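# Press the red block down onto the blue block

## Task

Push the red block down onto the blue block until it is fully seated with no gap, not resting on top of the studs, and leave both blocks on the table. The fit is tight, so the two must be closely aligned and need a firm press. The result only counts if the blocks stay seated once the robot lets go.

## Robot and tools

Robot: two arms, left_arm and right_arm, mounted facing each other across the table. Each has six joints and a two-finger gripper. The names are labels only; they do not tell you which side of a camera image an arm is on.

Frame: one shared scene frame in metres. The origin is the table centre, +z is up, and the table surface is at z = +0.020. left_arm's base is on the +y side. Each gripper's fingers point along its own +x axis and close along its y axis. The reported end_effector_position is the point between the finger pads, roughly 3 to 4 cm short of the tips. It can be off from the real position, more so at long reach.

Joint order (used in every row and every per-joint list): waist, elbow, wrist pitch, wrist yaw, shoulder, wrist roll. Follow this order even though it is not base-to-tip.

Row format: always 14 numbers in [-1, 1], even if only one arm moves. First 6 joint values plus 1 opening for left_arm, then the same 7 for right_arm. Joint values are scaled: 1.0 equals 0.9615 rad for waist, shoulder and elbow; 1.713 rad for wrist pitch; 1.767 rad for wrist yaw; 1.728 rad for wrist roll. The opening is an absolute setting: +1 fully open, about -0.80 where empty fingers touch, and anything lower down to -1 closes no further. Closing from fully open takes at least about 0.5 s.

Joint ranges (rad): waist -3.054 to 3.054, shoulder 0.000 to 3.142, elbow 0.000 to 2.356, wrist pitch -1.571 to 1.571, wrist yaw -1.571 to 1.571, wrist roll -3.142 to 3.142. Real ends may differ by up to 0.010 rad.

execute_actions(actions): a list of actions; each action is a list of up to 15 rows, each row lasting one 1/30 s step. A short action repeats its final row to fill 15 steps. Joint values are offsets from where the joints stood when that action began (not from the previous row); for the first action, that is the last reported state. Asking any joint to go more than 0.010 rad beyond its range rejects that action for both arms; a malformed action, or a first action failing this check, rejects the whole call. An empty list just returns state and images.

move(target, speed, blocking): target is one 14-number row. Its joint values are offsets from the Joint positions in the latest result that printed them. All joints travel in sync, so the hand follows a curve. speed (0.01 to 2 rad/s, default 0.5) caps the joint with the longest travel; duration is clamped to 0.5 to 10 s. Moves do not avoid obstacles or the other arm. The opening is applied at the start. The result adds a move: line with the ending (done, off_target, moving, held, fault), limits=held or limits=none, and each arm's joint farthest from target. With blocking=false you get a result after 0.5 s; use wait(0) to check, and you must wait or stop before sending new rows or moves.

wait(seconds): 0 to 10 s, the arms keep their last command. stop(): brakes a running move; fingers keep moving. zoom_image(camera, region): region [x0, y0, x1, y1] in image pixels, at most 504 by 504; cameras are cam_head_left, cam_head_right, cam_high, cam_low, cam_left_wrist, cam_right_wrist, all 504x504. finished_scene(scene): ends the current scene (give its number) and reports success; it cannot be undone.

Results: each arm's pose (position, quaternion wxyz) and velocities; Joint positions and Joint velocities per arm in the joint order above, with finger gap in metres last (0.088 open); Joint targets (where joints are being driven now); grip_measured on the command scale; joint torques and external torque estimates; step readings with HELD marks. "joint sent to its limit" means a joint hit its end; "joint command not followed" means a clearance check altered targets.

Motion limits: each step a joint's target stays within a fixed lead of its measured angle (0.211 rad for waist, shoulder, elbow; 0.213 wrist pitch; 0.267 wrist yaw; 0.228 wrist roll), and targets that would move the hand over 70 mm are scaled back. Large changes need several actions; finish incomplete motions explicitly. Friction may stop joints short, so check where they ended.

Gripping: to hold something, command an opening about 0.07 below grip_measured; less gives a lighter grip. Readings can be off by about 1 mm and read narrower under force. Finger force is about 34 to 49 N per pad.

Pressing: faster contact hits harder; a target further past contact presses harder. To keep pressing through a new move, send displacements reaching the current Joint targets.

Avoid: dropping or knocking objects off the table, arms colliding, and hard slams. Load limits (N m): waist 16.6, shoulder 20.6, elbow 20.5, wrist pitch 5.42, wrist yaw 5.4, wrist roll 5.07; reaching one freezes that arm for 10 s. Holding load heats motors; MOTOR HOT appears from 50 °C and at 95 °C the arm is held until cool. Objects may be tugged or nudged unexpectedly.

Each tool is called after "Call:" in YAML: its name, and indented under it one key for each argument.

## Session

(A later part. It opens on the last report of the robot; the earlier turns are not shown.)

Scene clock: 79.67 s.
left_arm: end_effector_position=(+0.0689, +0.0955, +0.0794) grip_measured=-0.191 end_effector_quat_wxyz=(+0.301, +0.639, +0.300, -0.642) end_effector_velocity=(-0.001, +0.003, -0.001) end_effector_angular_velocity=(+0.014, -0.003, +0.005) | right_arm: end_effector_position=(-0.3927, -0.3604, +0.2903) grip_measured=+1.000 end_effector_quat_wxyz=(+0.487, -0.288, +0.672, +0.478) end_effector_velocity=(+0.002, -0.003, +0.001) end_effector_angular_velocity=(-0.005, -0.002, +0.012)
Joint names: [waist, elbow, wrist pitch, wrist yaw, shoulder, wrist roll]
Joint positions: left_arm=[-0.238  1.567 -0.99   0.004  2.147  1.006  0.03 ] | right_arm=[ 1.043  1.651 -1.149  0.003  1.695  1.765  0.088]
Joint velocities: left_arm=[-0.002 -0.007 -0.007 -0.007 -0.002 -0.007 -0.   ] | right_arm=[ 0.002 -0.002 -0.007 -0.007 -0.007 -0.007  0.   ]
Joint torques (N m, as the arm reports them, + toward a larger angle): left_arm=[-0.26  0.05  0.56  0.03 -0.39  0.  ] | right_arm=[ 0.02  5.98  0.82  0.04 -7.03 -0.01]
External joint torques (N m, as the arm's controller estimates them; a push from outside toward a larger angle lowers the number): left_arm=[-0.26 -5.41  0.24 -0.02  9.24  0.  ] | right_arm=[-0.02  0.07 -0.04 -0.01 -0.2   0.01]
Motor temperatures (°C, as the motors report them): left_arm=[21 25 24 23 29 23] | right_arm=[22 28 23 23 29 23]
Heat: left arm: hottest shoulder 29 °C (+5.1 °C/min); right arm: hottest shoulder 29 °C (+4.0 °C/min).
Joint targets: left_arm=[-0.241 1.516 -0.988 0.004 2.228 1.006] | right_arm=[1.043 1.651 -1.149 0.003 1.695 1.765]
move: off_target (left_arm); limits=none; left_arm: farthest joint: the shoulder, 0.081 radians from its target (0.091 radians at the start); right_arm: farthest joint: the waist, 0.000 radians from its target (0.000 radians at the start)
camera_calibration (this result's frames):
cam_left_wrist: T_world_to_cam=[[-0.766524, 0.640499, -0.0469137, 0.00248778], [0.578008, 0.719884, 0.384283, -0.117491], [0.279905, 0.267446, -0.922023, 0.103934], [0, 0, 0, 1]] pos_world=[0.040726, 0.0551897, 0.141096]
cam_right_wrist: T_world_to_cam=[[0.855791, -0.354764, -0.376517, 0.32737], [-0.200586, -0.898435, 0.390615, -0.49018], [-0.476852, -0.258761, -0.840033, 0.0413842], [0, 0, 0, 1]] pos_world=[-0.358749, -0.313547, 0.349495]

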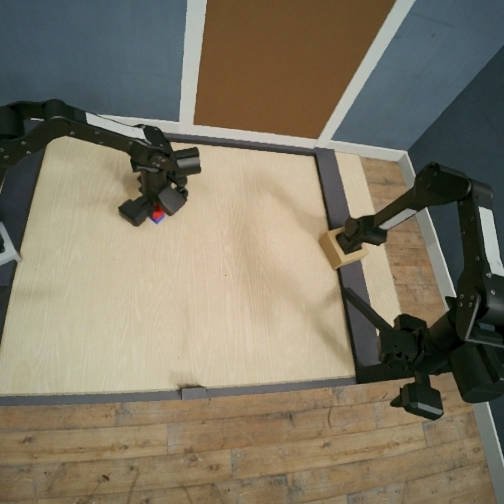

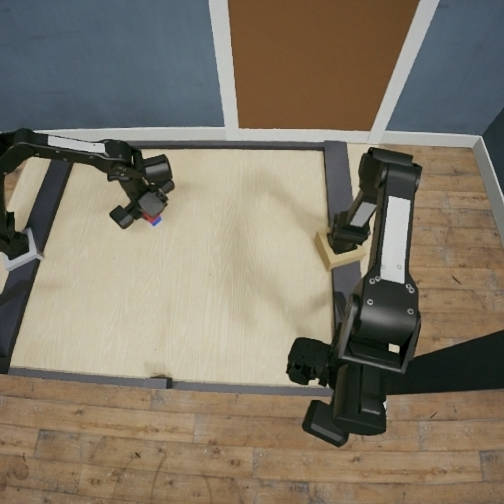

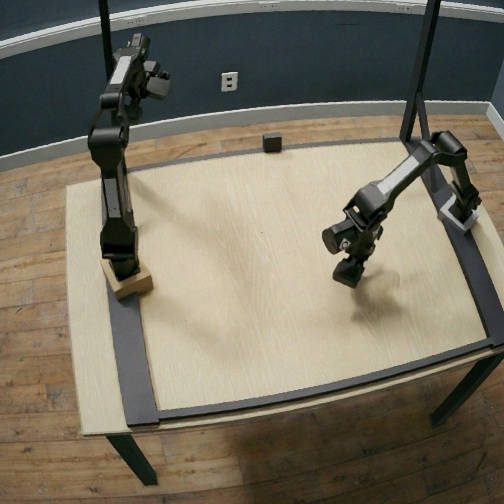

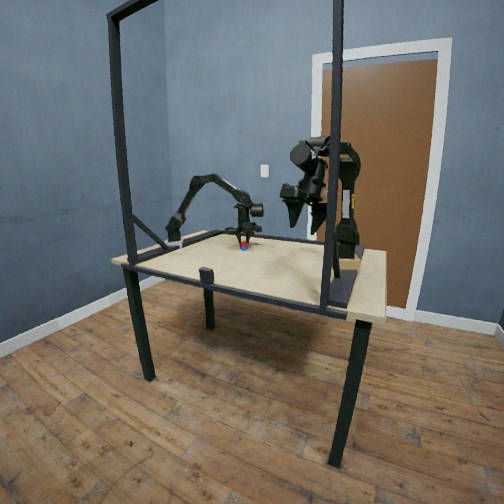

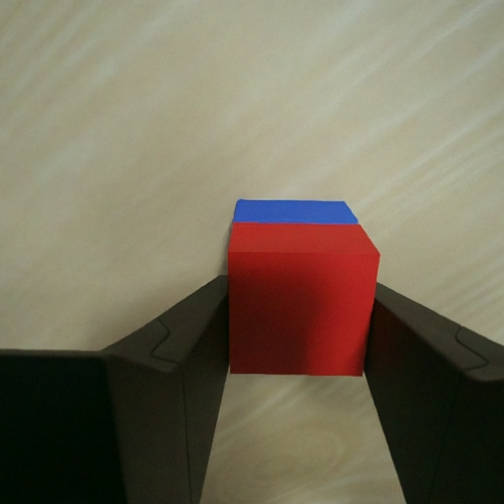

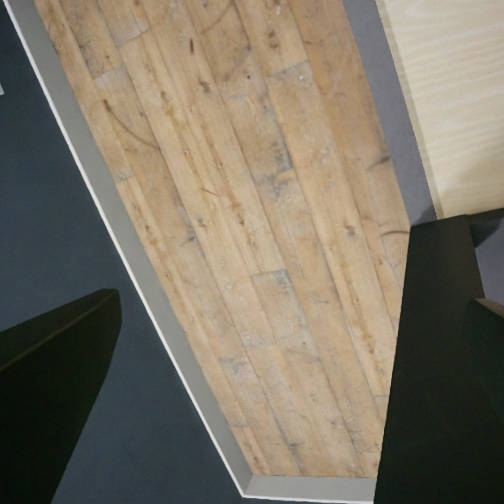

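Call:
move:
  target: [-0.003,-0.095,0.008,0,0.15,0,-0.4,0,0,0,0,0,0,1]
  speed: 0.1

Call:
zoom_image:
  camera: "cam_left_wrist"
  region: [210,170,400,290]

Call:
zoom_image:
  camera: "cam_low"
  region: [225,225,265,260]

Scene clock: 85.33 s.
left_arm: end_effector_position=(+0.0684, +0.0971, +0.0725) grip_measured=-0.187 end_effector_quat_wxyz=(+0.297, +0.639, +0.304, -0.641) end_effector_velocity=(-0.004, -0.001, -0.001) end_effector_angular_velocity=(-0.005, +0.006, +0.000) | right_arm: end_effector_position=(-0.3927, -0.3604, +0.2903) grip_measured=+1.000 end_effector_quat_wxyz=(+0.487, -0.288, +0.672, +0.478) end_effector_velocity=(+0.002, -0.001, -0.001) end_effector_angular_velocity=(-0.011, -0.005, -0.007)
Joint names: [waist, elbow, wrist pitch, wrist yaw, shoulder, wrist roll]
Joint positions: left_arm=[-0.238  1.558 -0.979  0.004  2.159  1.006  0.03 ] | right_arm=[ 1.043  1.651 -1.149  0.003  1.695  1.765  0.088]
Joint velocities: left_arm=[-0.007 -0.007  0.007  0.007 -0.002 -0.007 -0.   ] | right_arm=[-0.002 -0.002 -0.007 -0.007 -0.002  0.007  0.   ]
Joint torques (N m, as the arm reports them, + toward a larger angle): left_arm=[-0.21 -3.52  0.65  0.04  4.98  0.03] | right_arm=[ 0.02  5.97  0.82  0.05 -7.02 -0.01]
External joint torques (N m, as the arm's controller estimates them; a push from outside toward a larger angle lowers the number): left_arm=[-0.15 -8.94  0.34 -0.01 14.63  0.03] | right_arm=[ 0.04  0.08 -0.05 -0.01 -0.24  0.01]
Motor temperatures (°C, as the motors report them): left_arm=[21 24 24 23 28 23] | right_arm=[22 28 23 23 29 23]
Heat: left arm: hottest shoulder 28 °C (+4.0 °C/min); right arm: hottest shoulder 29 °C (+3.0 °C/min).
Joint targets: left_arm=[-0.241 1.480 -0.976 0.004 2.285 1.006] | right_arm=[1.043 1.651 -1.149 0.003 1.695 1.765]
move: off_target (left_arm); limits=none; left_arm: farthest joint: the shoulder, 0.132 radians from its target (0.144 radians at the start); right_arm: farthest joint: the waist, 0.000 radians from its target (0.000 radians at the start)
camera_calibration (this result's frames):
cam_left_wrist: T_world_to_cam=[[-0.766672, 0.640958, -0.0372409, 0.0000008782], [0.579369, 0.715667, 0.390067, -0.115795], [0.276668, 0.277477, -0.920033, 0.0963788], [0, 0, 0, 1]] pos_world=[0.0404235, 0.056127, 0.133839]
cam_right_wrist: T_world_to_cam=[[0.855791, -0.354764, -0.376517, 0.32737], [-0.200586, -0.898435, 0.390615, -0.49018], [-0.476852, -0.258761, -0.840033, 0.0413842], [0, 0, 0, 1]] pos_world=[-0.358749, -0.313547, 0.349495]

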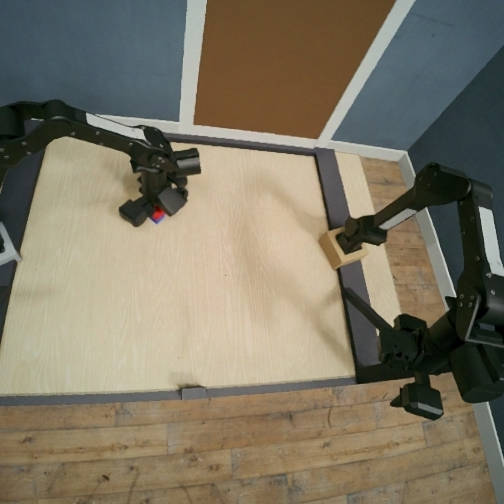

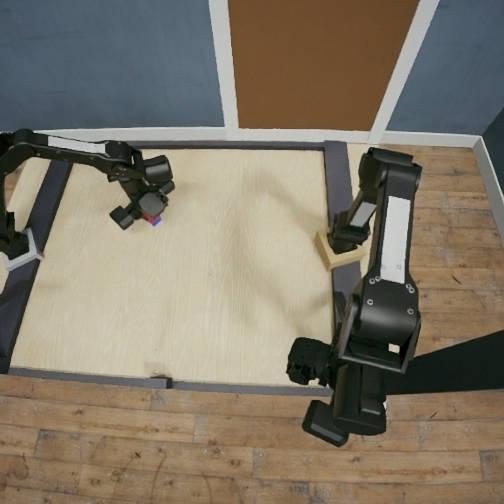

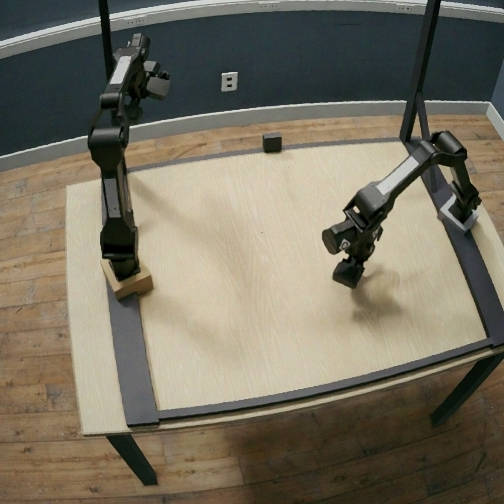

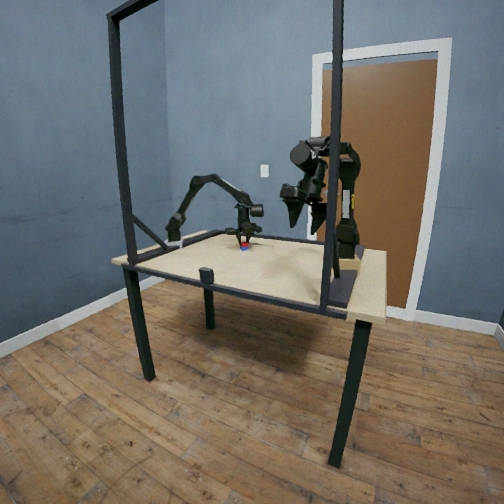

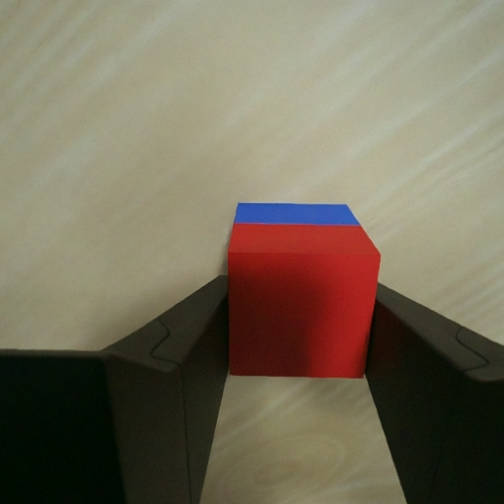

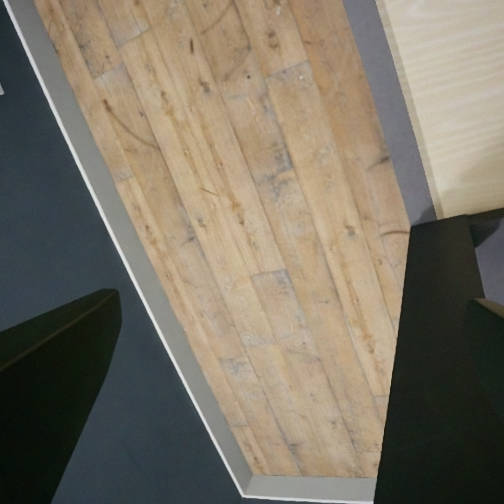

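Region (210, 170, 400, 290) of cam_left_wrist's 504x504 image, scaled by 2.653, with more detail than that image has; it fills the top 318 rows of this view, and the rest is white.

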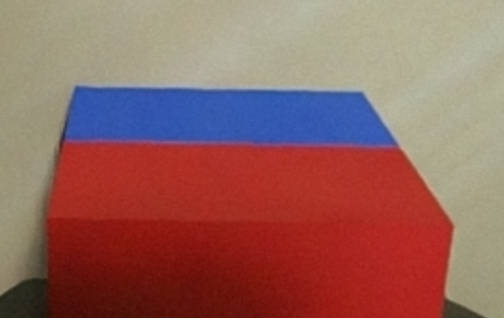

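Region (225, 225, 265, 260) of cam_low's 504x504 image, scaled by 12.600, with more detail than that image has; it fills the top 441 rows of this view, and the rest is white.

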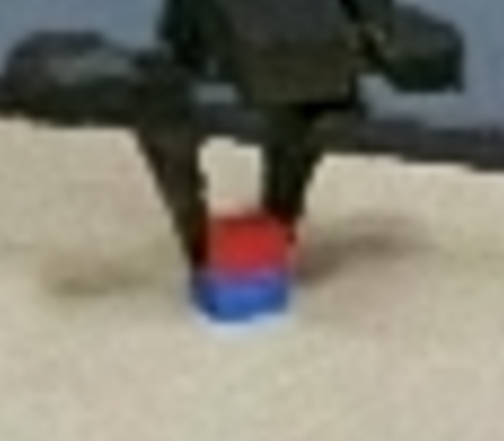

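Seated. Unload, release, lift.

Call:
move:
  target: [0,0.015,0,0,-0.012,0,-0.25,0,0,0,0,0,0,1]
  speed: 0.1

Call:
move:
  target: [0,0,0,0,0,0,0.5,0,0,0,0,0,0,1]

Call:
move:
  target: [0,0.14,-0.11,0,-0.06,0,0.5,0,0,0,0,0,0,1]

Scene clock: 89.67 s.
left_arm: end_effector_position=(+0.0701, +0.0920, +0.0843) grip_measured=-0.187 end_effector_quat_wxyz=(+0.308, +0.638, +0.292, -0.643) end_effector_velocity=(-0.003, +0.001, +0.000) end_effector_angular_velocity=(+0.005, +0.009, -0.010) | right_arm: end_effector_position=(-0.3927, -0.3604, +0.2903) grip_measured=+1.000 end_effector_quat_wxyz=(+0.487, -0.288, +0.672, +0.478) end_effector_velocity=(+0.005, -0.001, -0.002) end_effector_angular_velocity=(-0.009, -0.021, +0.007)
Joint names: [waist, elbow, wrist pitch, wrist yaw, shoulder, wrist roll]
Joint positions: left_arm=[-0.238  1.571 -0.982  0.004  2.137  1.006  0.03 ] | right_arm=[ 1.043  1.651 -1.149  0.003  1.695  1.765  0.088]
Joint velocities: left_arm=[-0.002 -0.002 -0.007  0.007 -0.002  0.007  0.   ] | right_arm=[-0.002 -0.002 -0.022 -0.007 -0.002 -0.007  0.   ]
Joint torques (N m, as the arm reports them, + toward a larger angle): left_arm=[-0.06  6.68  0.58  0.03 -8.69  0.02] | right_arm=[ 0.02  5.97  0.82  0.04 -7.03 -0.01]
External joint torques (N m, as the arm's controller estimates them; a push from outside toward a larger angle lowers the number): left_arm=[-0.04  1.21  0.23 -0.02  0.86  0.02] | right_arm=[-0.02  0.14 -0.03  0.   -0.32  0.01]
Motor temperatures (°C, as the motors report them): left_arm=[21 24 24 23 28 23] | right_arm=[22 28 23 23 29 23]
Heat: left arm: hottest shoulder 28 °C (+4.0 °C/min); right arm: hottest shoulder 29 °C (+2.0 °C/min).
Joint targets: left_arm=[-0.238 1.572 -0.980 0.004 2.148 1.006] | right_arm=[1.043 1.651 -1.149 0.003 1.695 1.765]
move: off_target (left_arm); limits=none; left_arm: farthest joint: the shoulder, 0.011 radians from its target (0.012 radians at the start); right_arm: farthest joint: the waist, 0.000 radians from its target (0.000 radians at the start)
camera_calibration (this result's frames):
cam_left_wrist: T_world_to_cam=[[-0.76615, 0.639338, -0.065274, 0.00740335], [0.575479, 0.727722, 0.373156, -0.117141], [0.286074, 0.24833, -0.925469, 0.110673], [0, 0, 0, 1]] pos_world=[0.0414232, 0.053029, 0.14662]
cam_right_wrist: T_world_to_cam=[[0.855791, -0.354764, -0.376517, 0.32737], [-0.200586, -0.898435, 0.390615, -0.49018], [-0.476852, -0.258761, -0.840033, 0.0413842], [0, 0, 0, 1]] pos_world=[-0.358749, -0.313547, 0.349495]

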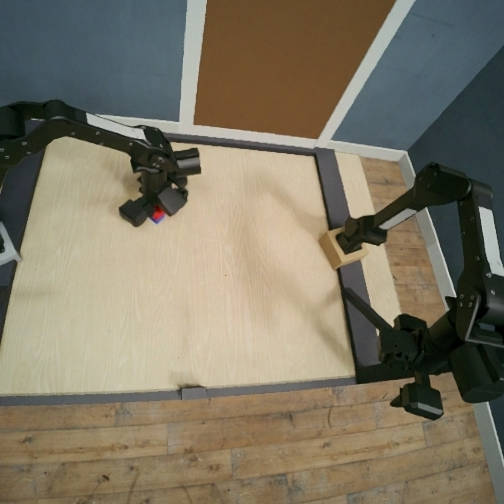

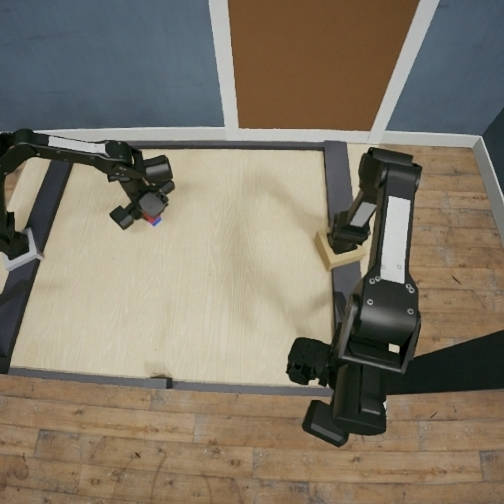

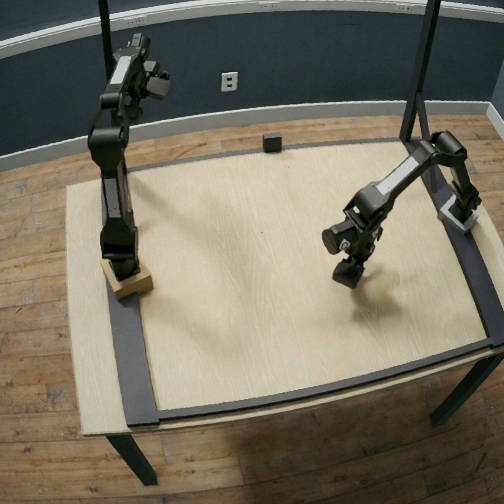

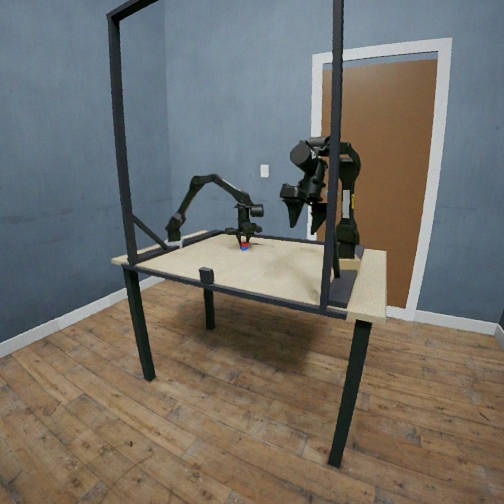

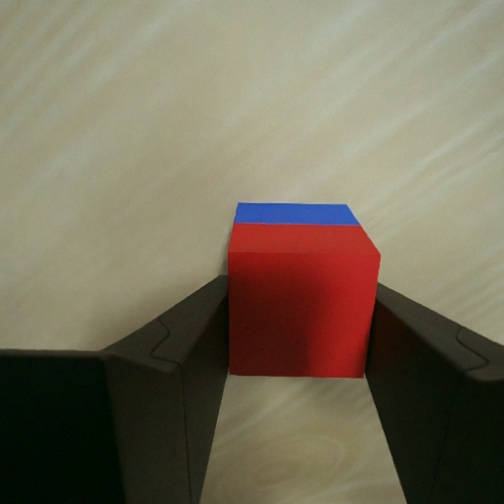

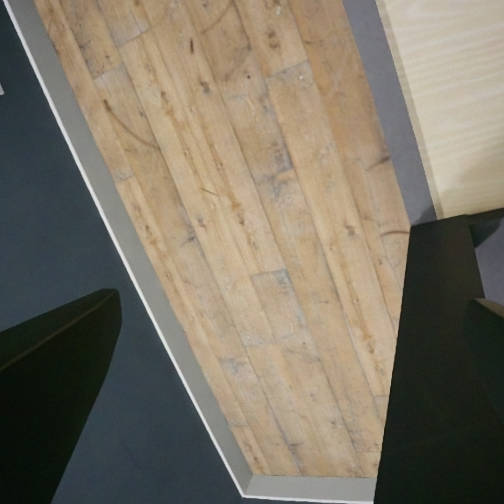

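Scene clock: 90.33 s.
left_arm: end_effector_position=(+0.0701, +0.0918, +0.0847) grip_measured=+0.496 end_effector_quat_wxyz=(+0.309, +0.638, +0.292, -0.643) end_effector_velocity=(-0.002, +0.001, +0.000) end_effector_angular_velocity=(+0.009, -0.005, +0.000) | right_arm: end_effector_position=(-0.3927, -0.3604, +0.2903) grip_measured=+1.000 end_effector_quat_wxyz=(+0.487, -0.288, +0.672, +0.478) end_effector_velocity=(-0.000, -0.000, -0.001) end_effector_angular_velocity=(-0.009, +0.004, -0.007)
Joint names: [waist, elbow, wrist pitch, wrist yaw, shoulder, wrist roll]
Joint positions: left_arm=[-0.238  1.571 -0.981  0.004  2.136  1.006  0.063] | right_arm=[ 1.043  1.651 -1.149  0.003  1.695  1.765  0.088]
Joint velocities: left_arm=[-0.007 -0.002 -0.007 -0.007 -0.002 -0.007  0.001] | right_arm=[-0.002 -0.007  0.007 -0.007 -0.002  0.007  0.   ]
Joint torques (N m, as the arm reports them, + toward a larger angle): left_arm=[ -0.05   6.57   0.35   0.05 -10.19   0.03] | right_arm=[ 0.01  5.97  0.82  0.04 -7.03 -0.01]
External joint torques (N m, as the arm's controller estimates them; a push from outside toward a larger angle lowers the number): left_arm=[ 0.01  1.05 -0.01 -0.01 -0.58  0.03] | right_arm=[ 0.01  0.07 -0.05 -0.01 -0.22  0.01]
Motor temperatures (°C, as the motors report them): left_arm=[21 24 24 23 28 23] | right_arm=[22 28 23 23 29 23]
Heat: left arm: hottest shoulder 28 °C (+4.0 °C/min); right arm: hottest shoulder 29 °C (+2.0 °C/min).
Joint targets: left_arm=[-0.238 1.571 -0.982 0.004 2.137 1.006] | right_arm=[1.043 1.651 -1.149 0.003 1.695 1.765]
move: done; limits=none; left_arm: farthest joint: the shoulder, 0.001 radians from its target (0.000 radians at the start); right_arm: farthest joint: the waist, 0.000 radians from its target (0.000 radians at the start)
camera_calibration (this result's frames):
cam_left_wrist: T_world_to_cam=[[-0.766111, 0.639219, -0.0668832, 0.00779066], [0.57526, 0.728398, 0.372172, -0.11714], [0.286617, 0.24665, -0.925751, 0.111263], [0, 0, 0, 1]] pos_world=[0.0414645, 0.0529013, 0.147119]
cam_right_wrist: T_world_to_cam=[[0.855791, -0.354764, -0.376517, 0.32737], [-0.200586, -0.898435, 0.390615, -0.49018], [-0.476852, -0.258761, -0.840033, 0.0413842], [0, 0, 0, 1]] pos_world=[-0.358749, -0.313547, 0.349495]

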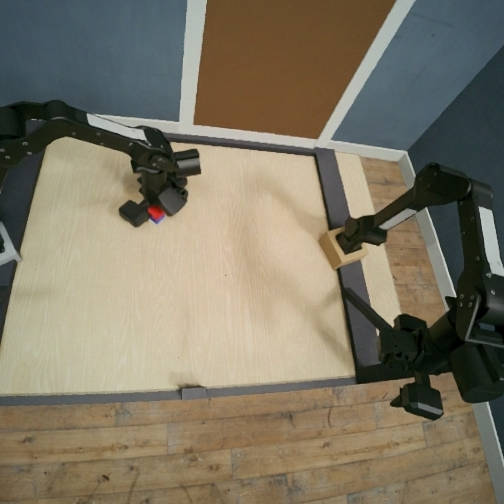

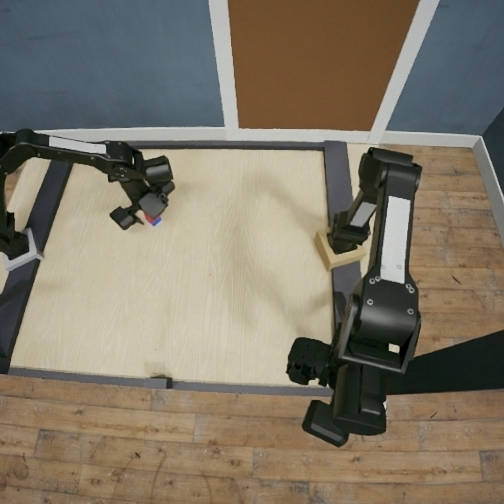

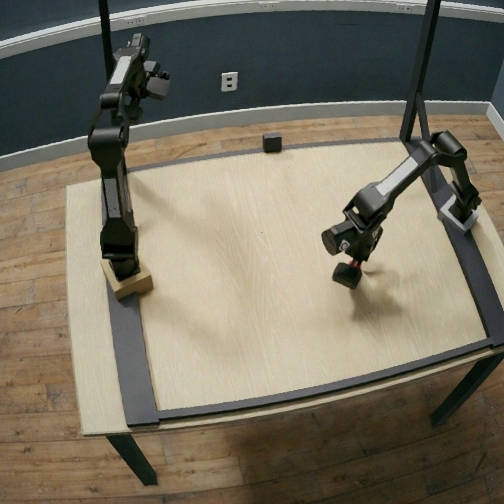

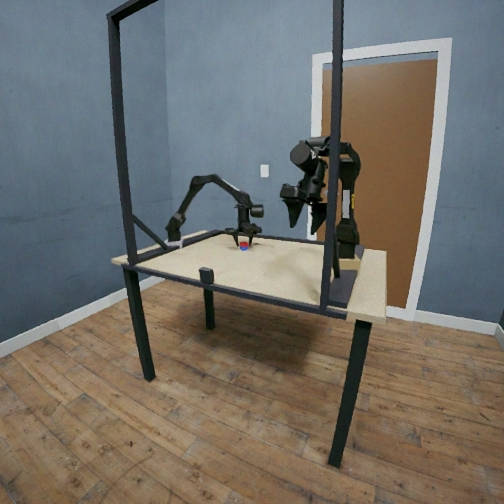

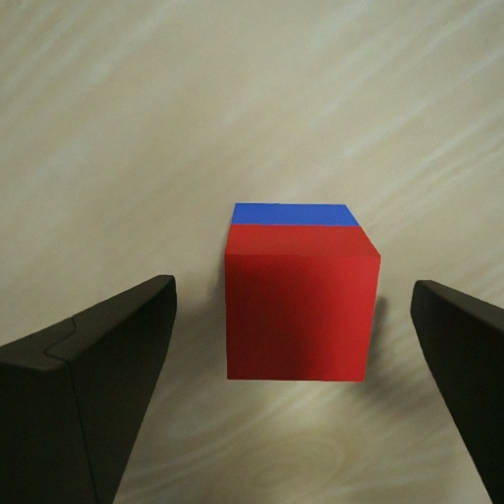

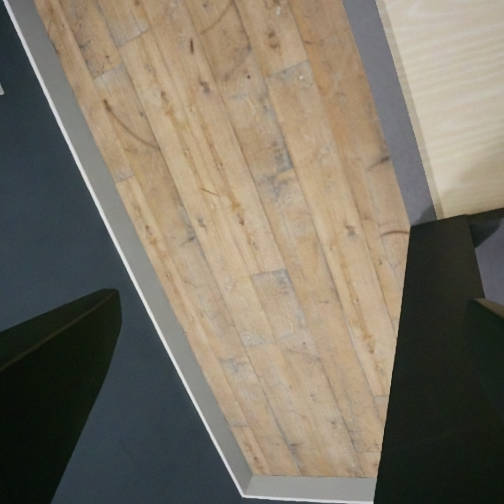

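Scene clock: 91.30 s.
left_arm: end_effector_position=(+0.0690, +0.0954, +0.1337) grip_measured=+0.497 end_effector_quat_wxyz=(+0.304, +0.638, +0.296, -0.642) end_effector_velocity=(-0.001, +0.003, -0.001) end_effector_angular_velocity=(+0.014, -0.003, +0.020) | right_arm: end_effector_position=(-0.3927, -0.3604, +0.2903) grip_measured=+1.000 end_effector_quat_wxyz=(+0.487, -0.288, +0.672, +0.478) end_effector_velocity=(+0.002, -0.001, -0.001) end_effector_angular_velocity=(-0.006, -0.006, +0.007)
Joint names: [waist, elbow, wrist pitch, wrist yaw, shoulder, wrist roll]
Joint positions: left_arm=[-0.238  1.694 -1.167  0.004  2.086  1.006  0.063] | right_arm=[ 1.043  1.651 -1.149  0.003  1.695  1.765  0.088]
Joint velocities: left_arm=[-0.002 -0.007 -0.007 -0.007 -0.002 -0.022  0.   ] | right_arm=[-0.002 -0.002 -0.007 -0.007 -0.002 -0.007  0.   ]
Joint torques (N m, as the arm reports them, + toward a larger angle): left_arm=[ -0.1    8.22   0.16   0.04 -10.91   0.05] | right_arm=[ 0.01  5.98  0.82  0.04 -7.03 -0.01]
External joint torques (N m, as the arm's controller estimates them; a push from outside toward a larger angle lowers the number): left_arm=[-0.11  2.51 -0.18 -0.01 -1.44  0.05] | right_arm=[ 0.02  0.13 -0.04 -0.01 -0.28  0.01]
Motor temperatures (°C, as the motors report them): left_arm=[21 24 24 23 28 23] | right_arm=[22 28 23 23 29 23]
Heat: left arm: hottest shoulder 28 °C (+4.0 °C/min); right arm: hottest shoulder 29 °C (+2.0 °C/min).
Joint targets: left_arm=[-0.238 1.706 -1.170 0.004 2.078 1.006] | right_arm=[1.043 1.651 -1.149 0.003 1.695 1.765]
move: off_target (left_arm); limits=none; left_arm: farthest joint: the elbow, 0.011 radians from its target (0.134 radians at the start); right_arm: farthest joint: the waist, 0.000 radians from its target (0.000 radians at the start)
camera_calibration (this result's frames):
cam_left_wrist: T_world_to_cam=[[-0.766356, 0.639977, -0.0559361, 0.00634564], [0.576756, 0.723763, 0.37884, -0.137885], [0.282933, 0.258064, -0.92377, 0.154958], [0, 0, 0, 1]] pos_world=[0.0405465, 0.055746, 0.195737]
cam_right_wrist: T_world_to_cam=[[0.855791, -0.354764, -0.376517, 0.32737], [-0.200586, -0.898435, 0.390615, -0.49018], [-0.476852, -0.258761, -0.840033, 0.0413842], [0, 0, 0, 1]] pos_world=[-0.358749, -0.313547, 0.349495]

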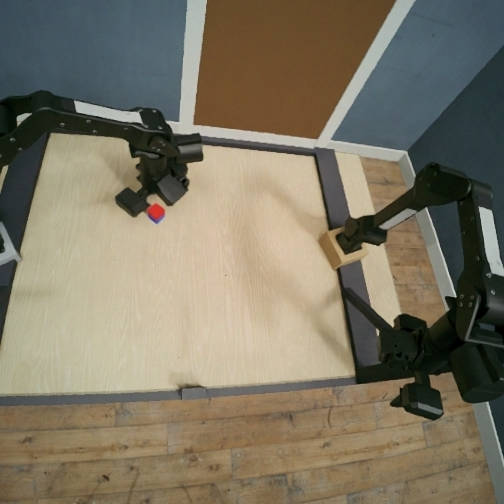

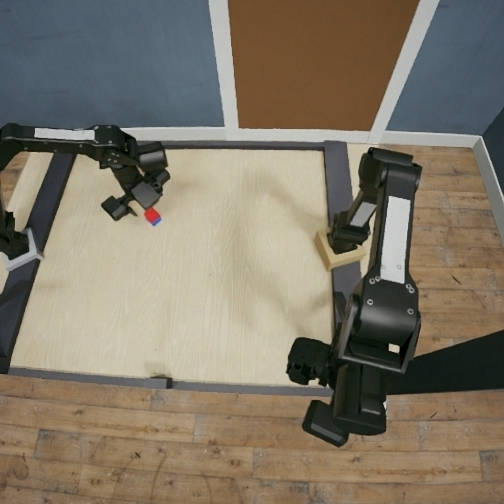

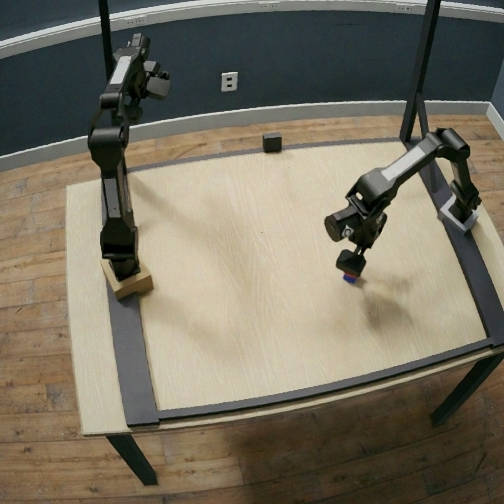

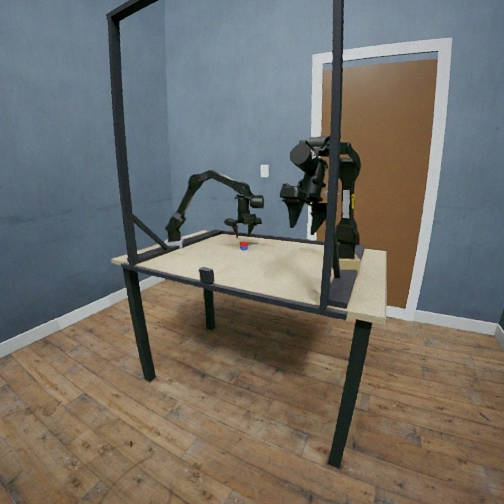

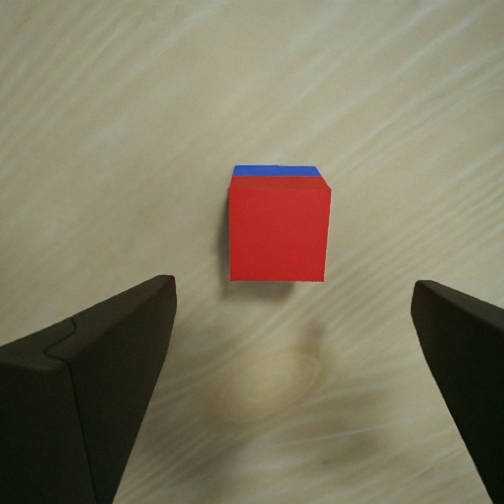

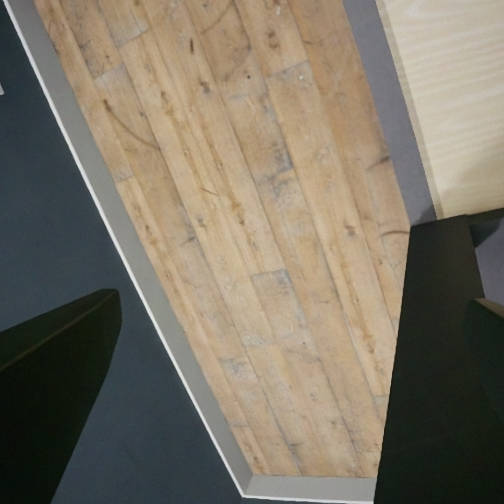

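Call:
finished_scene:
  scene: 1

The scene is finished: the task was done.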